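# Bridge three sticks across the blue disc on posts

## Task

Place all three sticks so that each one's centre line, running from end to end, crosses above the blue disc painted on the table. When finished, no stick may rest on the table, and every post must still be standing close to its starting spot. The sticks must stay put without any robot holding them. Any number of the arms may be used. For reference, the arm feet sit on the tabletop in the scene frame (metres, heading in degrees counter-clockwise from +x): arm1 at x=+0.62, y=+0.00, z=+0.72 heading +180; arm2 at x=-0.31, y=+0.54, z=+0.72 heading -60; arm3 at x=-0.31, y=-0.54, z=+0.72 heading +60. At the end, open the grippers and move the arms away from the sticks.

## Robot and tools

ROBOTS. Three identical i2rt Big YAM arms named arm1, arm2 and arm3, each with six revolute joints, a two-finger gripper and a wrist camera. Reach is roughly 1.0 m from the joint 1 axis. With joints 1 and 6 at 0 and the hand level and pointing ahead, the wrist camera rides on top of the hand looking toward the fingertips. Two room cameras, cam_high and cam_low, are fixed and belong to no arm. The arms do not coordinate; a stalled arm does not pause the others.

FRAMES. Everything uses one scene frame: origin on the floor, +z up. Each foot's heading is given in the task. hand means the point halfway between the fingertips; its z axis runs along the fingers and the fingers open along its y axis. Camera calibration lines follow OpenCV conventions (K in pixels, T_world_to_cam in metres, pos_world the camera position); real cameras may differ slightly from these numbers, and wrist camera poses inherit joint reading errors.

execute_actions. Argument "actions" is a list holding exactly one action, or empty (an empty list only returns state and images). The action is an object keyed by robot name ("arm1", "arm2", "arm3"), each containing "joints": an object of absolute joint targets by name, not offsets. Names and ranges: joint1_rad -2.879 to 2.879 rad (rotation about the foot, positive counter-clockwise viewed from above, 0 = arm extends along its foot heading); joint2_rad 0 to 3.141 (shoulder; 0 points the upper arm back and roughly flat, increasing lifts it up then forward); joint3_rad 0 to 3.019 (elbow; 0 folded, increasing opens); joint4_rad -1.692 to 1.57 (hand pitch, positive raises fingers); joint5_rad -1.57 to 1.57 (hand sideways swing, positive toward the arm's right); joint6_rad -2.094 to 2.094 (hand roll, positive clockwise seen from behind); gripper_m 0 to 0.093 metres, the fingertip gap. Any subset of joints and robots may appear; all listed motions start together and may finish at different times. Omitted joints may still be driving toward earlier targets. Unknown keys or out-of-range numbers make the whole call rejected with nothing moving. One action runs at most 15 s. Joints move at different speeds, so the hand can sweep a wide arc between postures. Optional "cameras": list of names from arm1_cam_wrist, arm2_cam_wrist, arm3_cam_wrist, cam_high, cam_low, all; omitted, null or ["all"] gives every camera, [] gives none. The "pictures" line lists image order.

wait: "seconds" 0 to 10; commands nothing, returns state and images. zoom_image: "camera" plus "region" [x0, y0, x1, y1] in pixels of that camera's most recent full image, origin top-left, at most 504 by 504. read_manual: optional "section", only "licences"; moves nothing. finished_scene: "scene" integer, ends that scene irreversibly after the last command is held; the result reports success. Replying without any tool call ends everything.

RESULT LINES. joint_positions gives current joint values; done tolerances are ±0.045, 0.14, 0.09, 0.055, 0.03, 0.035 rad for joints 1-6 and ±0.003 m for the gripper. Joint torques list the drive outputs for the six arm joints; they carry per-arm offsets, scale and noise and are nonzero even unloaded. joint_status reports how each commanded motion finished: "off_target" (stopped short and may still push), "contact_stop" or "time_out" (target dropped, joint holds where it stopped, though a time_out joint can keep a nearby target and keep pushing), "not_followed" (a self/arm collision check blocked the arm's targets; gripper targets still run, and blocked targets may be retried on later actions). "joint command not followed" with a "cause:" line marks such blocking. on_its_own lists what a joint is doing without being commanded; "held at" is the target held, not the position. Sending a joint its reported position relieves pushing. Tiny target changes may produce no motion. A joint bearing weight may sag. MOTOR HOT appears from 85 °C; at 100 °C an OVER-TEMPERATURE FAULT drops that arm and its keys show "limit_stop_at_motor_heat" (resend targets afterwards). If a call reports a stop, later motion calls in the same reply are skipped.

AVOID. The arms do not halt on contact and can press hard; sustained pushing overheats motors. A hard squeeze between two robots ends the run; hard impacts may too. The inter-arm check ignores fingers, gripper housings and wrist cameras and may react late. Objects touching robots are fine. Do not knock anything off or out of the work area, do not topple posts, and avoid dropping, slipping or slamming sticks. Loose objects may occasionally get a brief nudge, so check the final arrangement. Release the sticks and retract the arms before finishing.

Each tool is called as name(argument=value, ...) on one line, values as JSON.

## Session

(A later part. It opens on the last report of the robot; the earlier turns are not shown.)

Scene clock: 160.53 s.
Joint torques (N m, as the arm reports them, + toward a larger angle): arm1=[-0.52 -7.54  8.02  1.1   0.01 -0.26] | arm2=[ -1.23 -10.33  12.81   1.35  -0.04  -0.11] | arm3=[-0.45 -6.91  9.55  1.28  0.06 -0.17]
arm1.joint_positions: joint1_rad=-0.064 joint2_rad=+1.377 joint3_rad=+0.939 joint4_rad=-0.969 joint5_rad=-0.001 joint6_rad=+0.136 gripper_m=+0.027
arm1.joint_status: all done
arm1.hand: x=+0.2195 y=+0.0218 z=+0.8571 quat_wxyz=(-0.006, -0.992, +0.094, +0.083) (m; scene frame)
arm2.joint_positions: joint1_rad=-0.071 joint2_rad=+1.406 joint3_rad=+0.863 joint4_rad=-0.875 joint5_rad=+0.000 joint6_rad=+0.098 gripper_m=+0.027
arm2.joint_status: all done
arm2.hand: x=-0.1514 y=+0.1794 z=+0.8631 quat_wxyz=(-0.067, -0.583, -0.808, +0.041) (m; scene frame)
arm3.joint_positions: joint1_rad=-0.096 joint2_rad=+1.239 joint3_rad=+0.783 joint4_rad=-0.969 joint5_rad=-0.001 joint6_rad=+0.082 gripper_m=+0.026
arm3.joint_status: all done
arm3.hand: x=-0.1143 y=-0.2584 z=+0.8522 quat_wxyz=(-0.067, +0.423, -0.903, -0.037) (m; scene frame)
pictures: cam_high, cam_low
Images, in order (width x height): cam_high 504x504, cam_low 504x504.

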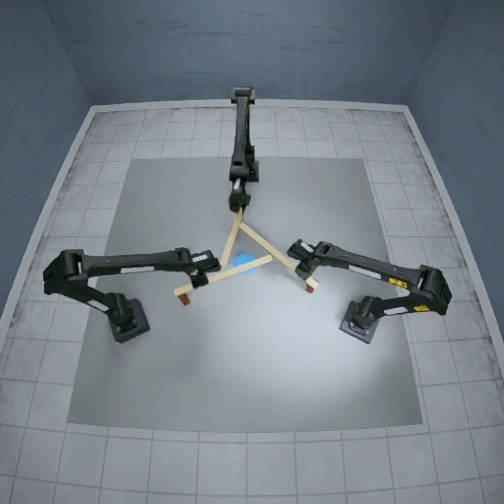

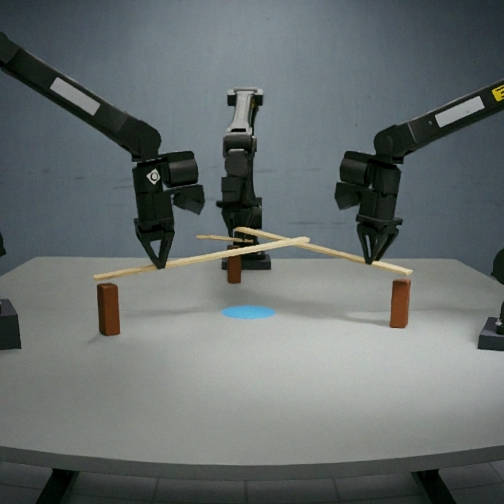

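execute_actions(actions=[{"arm2":{"joints":{"joint3_rad":0.94}}}], cameras=["cam_low"])

zoom_image(camera="cam_low", region=[160, 200, 340, 290])

Scene clock: 167.43 s.
Joint torques (N m, as the arm reports them, + toward a larger angle): arm1=[-0.56 -7.57  8.03  1.08  0.01 -0.25] | arm2=[ -1.19 -10.7   12.8    1.36  -0.05  -0.12] | arm3=[ 0.39 -6.71  9.93  1.3   0.11 -0.1 ]
arm1.joint_positions: joint1_rad=-0.064 joint2_rad=+1.377 joint3_rad=+0.939 joint4_rad=-0.969 joint5_rad=-0.001 joint6_rad=+0.136 gripper_m=+0.027
arm1.joint_status: not commanded
arm1.hand: x=+0.2195 y=+0.0218 z=+0.8571 quat_wxyz=(-0.006, -0.992, +0.094, +0.083) (m; scene frame)
arm2.joint_positions: joint1_rad=-0.071 joint2_rad=+1.406 joint3_rad=+0.890 joint4_rad=-0.873 joint5_rad=+0.000 joint6_rad=+0.097 gripper_m=+0.027
arm2.joint_status: all done
arm2.hand: x=-0.1465 y=+0.1684 z=+0.8731 quat_wxyz=(-0.079, -0.583, -0.808, +0.048) (m; scene frame)
arm3.joint_positions: joint1_rad=-0.096 joint2_rad=+1.239 joint3_rad=+0.783 joint4_rad=-0.969 joint5_rad=-0.001 joint6_rad=+0.082 gripper_m=+0.026
arm3.joint_status: not commanded
arm3.hand: x=-0.1143 y=-0.2584 z=+0.8522 quat_wxyz=(-0.067, +0.423, -0.903, -0.037) (m; scene frame)
pictures: cam_low
Images, in order (width x height): cam_low 504x504.

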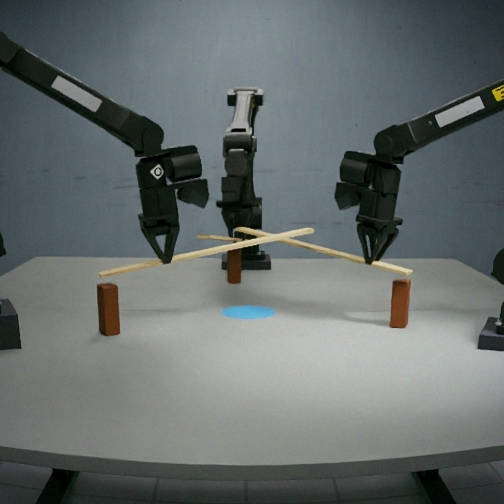

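Region (160, 200, 340, 290) of cam_low's 504x504 image, scaled by 2.800, with more detail than that image has.

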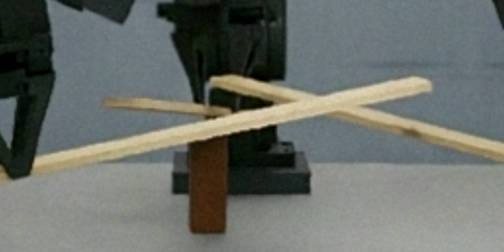

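execute_actions(actions=[{"arm1":{"joints":{"joint6_rad":-0.07}},"arm2":{"joints":{"joint6_rad":-0.14}},"arm3":{"joints":{"joint6_rad":-0.118}}}], cameras=["cam_high","cam_low"])

zoom_image(camera="cam_low", region=[90, 200, 430, 340])

zoom_image(camera="cam_high", region=[160, 180, 340, 320])

Scene clock: 176.97 s.
Joint torques (N m, as the arm reports them, + toward a larger angle): arm1=[-0.54 -7.57  8.05  1.07  0.   -0.27] | arm2=[ -1.16 -10.63  12.79   1.37  -0.07  -0.12] | arm3=[ 0.19 -6.94  9.99  1.3   0.04 -0.14]
arm1.joint_positions: joint1_rad=-0.064 joint2_rad=+1.377 joint3_rad=+0.939 joint4_rad=-0.969 joint5_rad=-0.001 joint6_rad=-0.051 gripper_m=+0.027
arm1.joint_status: all done
arm1.hand: x=+0.2195 y=+0.0218 z=+0.8571 quat_wxyz=(+0.001, -0.997, +0.001, +0.083) (m; scene frame)
arm2.joint_positions: joint1_rad=-0.071 joint2_rad=+1.406 joint3_rad=+0.890 joint4_rad=-0.873 joint5_rad=+0.000 joint6_rad=-0.131 gripper_m=+0.027
arm2.joint_status: all done
arm2.hand: x=-0.1465 y=+0.1684 z=+0.8731 quat_wxyz=(-0.073, -0.487, -0.869, +0.056) (m; scene frame)
arm3.joint_positions: joint1_rad=-0.096 joint2_rad=+1.239 joint3_rad=+0.783 joint4_rad=-0.969 joint5_rad=-0.001 joint6_rad=-0.105 gripper_m=+0.026
arm3.joint_status: all done
arm3.hand: x=-0.1143 y=-0.2584 z=+0.8522 quat_wxyz=(-0.070, +0.506, -0.859, -0.031) (m; scene frame)
pictures: cam_high, cam_low
Images, in order (width x height): cam_high 504x504, cam_low 504x504.

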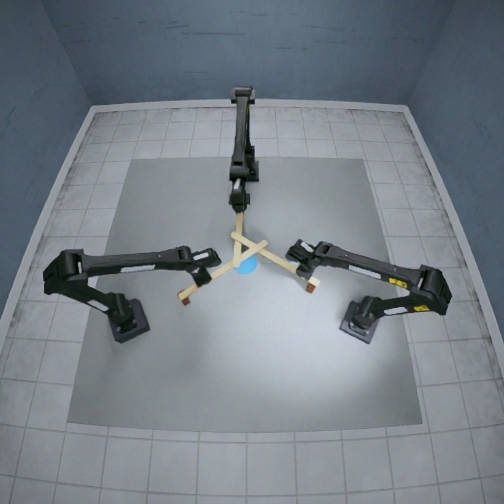

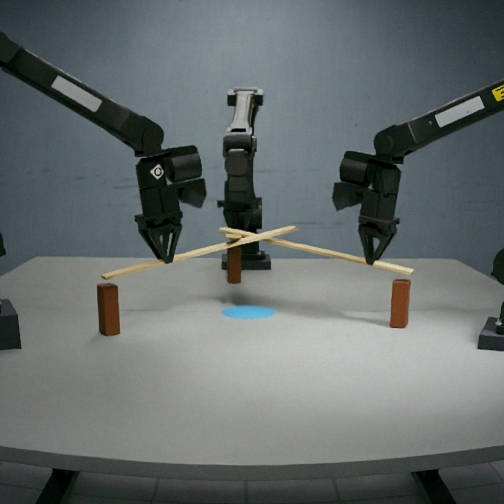

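Region (90, 200, 430, 340) of cam_low's 504x504 image, scaled by 1.482, with more detail than that image has; it fills the top 208 rows of this view, and the rest is white.

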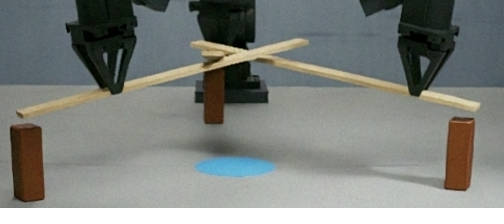

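Region (160, 180, 340, 320) of cam_high's 504x504 image, scaled by 2.800, with more detail than that image has.

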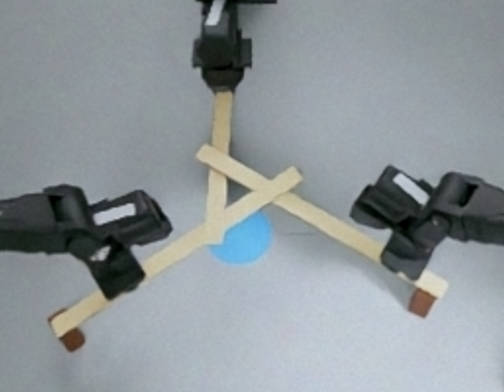

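execute_actions(actions=[{"arm1":{"joints":{"joint2_rad":1.422}},"arm3":{"joints":{"joint2_rad":1.288}},"arm2":{"joints":{"joint2_rad":1.453}}}], cameras=[])

execute_actions(actions=[{"arm1":{"joints":{"joint4_rad":-1.0,"joint2_rad":1.445}},"arm3":{"joints":{"joint4_rad":-1.01,"joint2_rad":1.305}},"arm2":{"joints":{"joint4_rad":-0.915,"joint2_rad":1.475}}}], cameras=["cam_low","cam_high"])

zoom_image(camera="cam_low", region=[90, 200, 430, 340])

zoom_image(camera="cam_high", region=[160, 180, 340, 320])

Scene clock: 191.63 s.
Joint torques (N m, as the arm reports them, + toward a larger angle): arm1=[-0.4  -7.09  7.82  0.92 -0.01 -0.27] | arm2=[ -1.28 -10.01  12.47   1.26  -0.07  -0.12] | arm3=[-0.26 -5.99  9.59  1.19  0.02 -0.13]
arm1.joint_positions: joint1_rad=-0.064 joint2_rad=+1.419 joint3_rad=+0.939 joint4_rad=-0.966 joint5_rad=-0.001 joint6_rad=-0.052 gripper_m=+0.027
arm1.joint_status: all done
arm1.hand: x=+0.2200 y=+0.0217 z=+0.8414 quat_wxyz=(+0.000, -0.998, +0.000, +0.064) (m; scene frame)
arm2.joint_positions: joint1_rad=-0.071 joint2_rad=+1.451 joint3_rad=+0.890 joint4_rad=-0.873 joint5_rad=+0.000 joint6_rad=-0.132 gripper_m=+0.027
arm2.joint_status: all done
arm2.hand: x=-0.1475 y=+0.1706 z=+0.8557 quat_wxyz=(-0.055, -0.487, -0.870, +0.043) (m; scene frame)
arm3.joint_positions: joint1_rad=-0.096 joint2_rad=+1.285 joint3_rad=+0.783 joint4_rad=-0.968 joint5_rad=-0.001 joint6_rad=-0.107 gripper_m=+0.026
arm3.joint_status: all done
arm3.hand: x=-0.1150 y=-0.2594 z=+0.8378 quat_wxyz=(-0.050, +0.507, -0.860, -0.022) (m; scene frame)
pictures: none
No camera images: the call's "cameras" was empty. Leave "cameras" out to get every camera's image.

Scene clock: 192.27 s.
Joint torques (N m, as the arm reports them, + toward a larger angle): arm1=[-0.66 -5.94  7.79 -0.31 -0.05 -0.26] | arm2=[-1.24 -9.44 12.1  -0.06 -0.06 -0.14] | arm3=[ 0.54 -5.18  9.65 -0.42  0.05 -0.14]
arm1.joint_positions: joint1_rad=-0.064 joint2_rad=+1.423 joint3_rad=+0.939 joint4_rad=-0.981 joint5_rad=+0.001 joint6_rad=-0.052 gripper_m=+0.027
arm1.joint_status: all done
arm1.hand: x=+0.2237 y=+0.0218 z=+0.8394 quat_wxyz=(+0.001, -0.999, +0.000, +0.054) (m; scene frame)
arm2.joint_positions: joint1_rad=-0.071 joint2_rad=+1.464 joint3_rad=+0.894 joint4_rad=-0.896 joint5_rad=+0.000 joint6_rad=-0.130 gripper_m=+0.027
arm2.joint_status: all done
arm2.hand: x=-0.1494 y=+0.1747 z=+0.8519 quat_wxyz=(-0.042, -0.489, -0.871, +0.034) (m; scene frame)
arm3.joint_positions: joint1_rad=-0.096 joint2_rad=+1.294 joint3_rad=+0.783 joint4_rad=-0.986 joint5_rad=-0.001 joint6_rad=-0.107 gripper_m=+0.026
arm3.joint_status: all done
arm3.hand: x=-0.1179 y=-0.2635 z=+0.8345 quat_wxyz=(-0.038, +0.507, -0.861, -0.016) (m; scene frame)
pictures: cam_high, cam_low
Images, in order (width x height): cam_high 504x504, cam_low 504x504.

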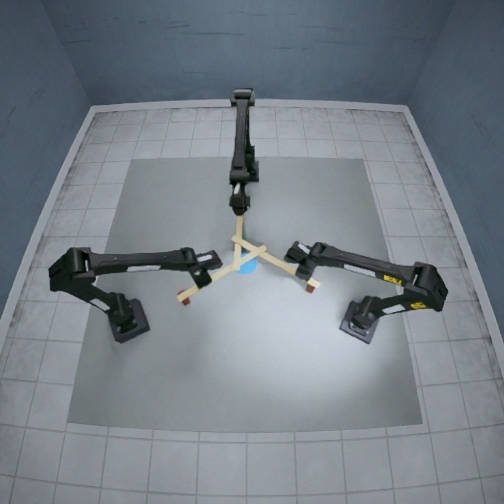

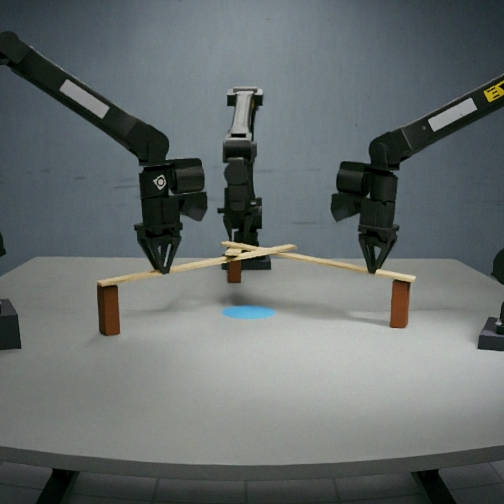

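Region (90, 200, 430, 340) of cam_low's 504x504 image, scaled by 1.482, with more detail than that image has; it fills the top 208 rows of this view, and the rest is white.

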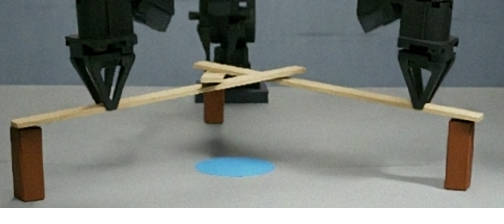

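Region (160, 180, 340, 320) of cam_high's 504x504 image, scaled by 2.800, with more detail than that image has.

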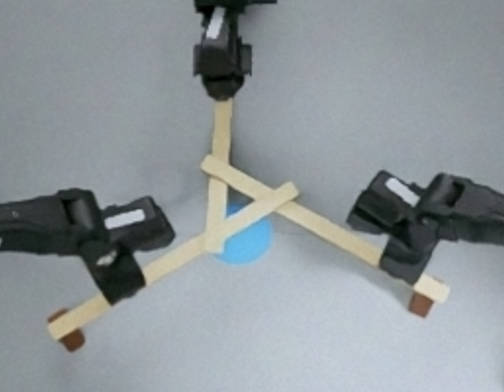

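All tips overlap. Release.

execute_actions(actions=[{"arm1":{"joints":{"gripper_m":0.055}},"arm3":{"joints":{"gripper_m":0.055}},"arm2":{"joints":{"gripper_m":0.055}}}], cameras=["cam_low"])

execute_actions(actions=[{"arm1":{"joints":{"joint2_rad":1.0}},"arm3":{"joints":{"joint2_rad":0.9}},"arm2":{"joints":{"joint2_rad":1.0}}}], cameras=["cam_low","cam_high"])

zoom_image(camera="cam_high", region=[160, 180, 340, 320])

Scene clock: 199.07 s.
Joint torques (N m, as the arm reports them, + toward a larger angle): arm1=[-0.5  -7.11  7.65  0.01 -0.06 -0.25] | arm2=[-1.24 -9.36 12.06  0.22 -0.07 -0.12] | arm3=[-0.16 -5.58  9.56 -0.36  0.07 -0.11]
arm1.joint_positions: joint1_rad=-0.064 joint2_rad=+1.439 joint3_rad=+0.939 joint4_rad=-0.990 joint5_rad=+0.001 joint6_rad=-0.054 gripper_m=+0.055
arm1.joint_status: all done
arm1.hand: x=+0.2266 y=+0.0216 z=+0.8333 quat_wxyz=(+0.000, -0.999, -0.001, +0.042) (m; scene frame)
arm2.joint_positions: joint1_rad=-0.071 joint2_rad=+1.464 joint3_rad=+0.894 joint4_rad=-0.904 joint5_rad=+0.000 joint6_rad=-0.133 gripper_m=+0.055
arm2.joint_status: all done
arm2.hand: x=-0.1502 y=+0.1765 z=+0.8516 quat_wxyz=(-0.039, -0.488, -0.872, +0.031) (m; scene frame)
arm3.joint_positions: joint1_rad=-0.096 joint2_rad=+1.294 joint3_rad=+0.783 joint4_rad=-0.994 joint5_rad=-0.001 joint6_rad=-0.107 gripper_m=+0.055
arm3.joint_status: all done
arm3.hand: x=-0.1189 y=-0.2651 z=+0.8343 quat_wxyz=(-0.034, +0.508, -0.861, -0.014) (m; scene frame)
pictures: cam_low
Images, in order (width x height): cam_low 504x504.

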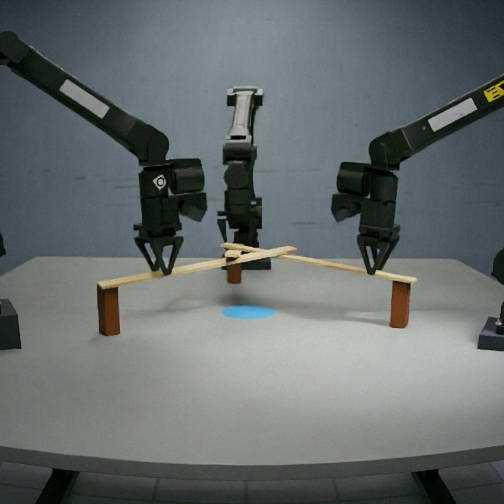

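Scene clock: 200.40 s.
Joint torques (N m, as the arm reports them, + toward a larger angle): arm1=[-0.53 -3.21  9.21  0.65 -0.06 -0.25] | arm2=[-1.22 -4.76 13.79  1.08 -0.07 -0.11] | arm3=[-1.02 -2.92 11.04  0.12  0.03 -0.16]
arm1.joint_positions: joint1_rad=-0.064 joint2_rad=+0.996 joint3_rad=+0.939 joint4_rad=-0.991 joint5_rad=+0.001 joint6_rad=-0.054 gripper_m=+0.055
arm1.joint_status: all done
arm1.hand: x=+0.2444 y=+0.0215 z=+0.9968 quat_wxyz=(+0.012, -0.966, +0.000, +0.259) (m; scene frame)
arm2.joint_positions: joint1_rad=-0.071 joint2_rad=+0.987 joint3_rad=+0.900 joint4_rad=-0.906 joint5_rad=+0.000 joint6_rad=-0.133 gripper_m=+0.055
arm2.joint_status: all done
arm2.hand: x=-0.1538 y=+0.1860 z=+1.0329 quat_wxyz=(-0.229, -0.467, -0.836, +0.173) (m; scene frame)
arm3.joint_positions: joint1_rad=-0.096 joint2_rad=+0.888 joint3_rad=+0.783 joint4_rad=-0.994 joint5_rad=-0.001 joint6_rad=-0.107 gripper_m=+0.055
arm3.joint_status: all done
arm3.hand: x=-0.1233 y=-0.2704 z=+0.9610 quat_wxyz=(-0.217, +0.494, -0.836, -0.097) (m; scene frame)
pictures: cam_high, cam_low
Images, in order (width x height): cam_high 504x504, cam_low 504x504.

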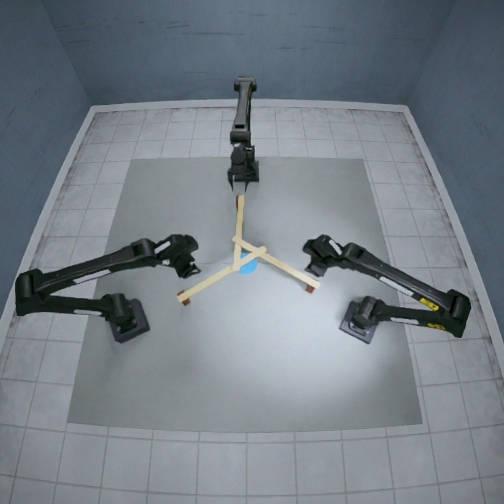

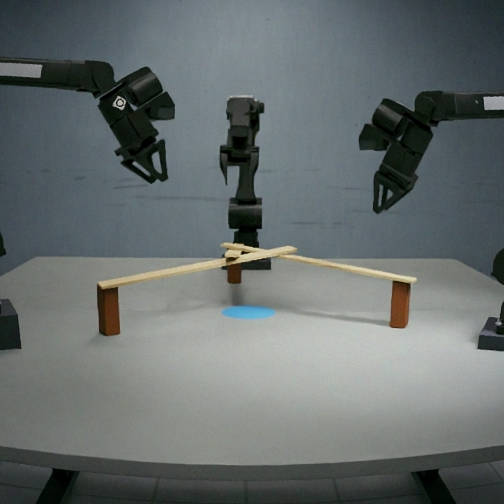

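Region (160, 180, 340, 320) of cam_high's 504x504 image, scaled by 2.800, with more detail than that image has.

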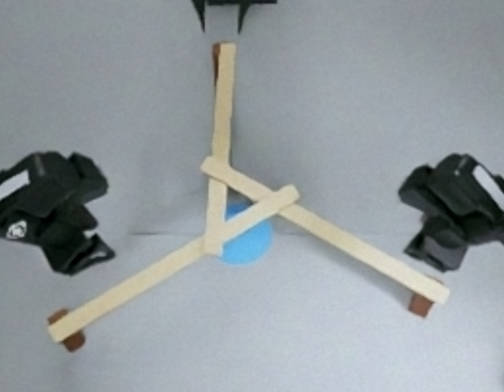

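finished_scene(scene=2)

The scene is finished: the task was done.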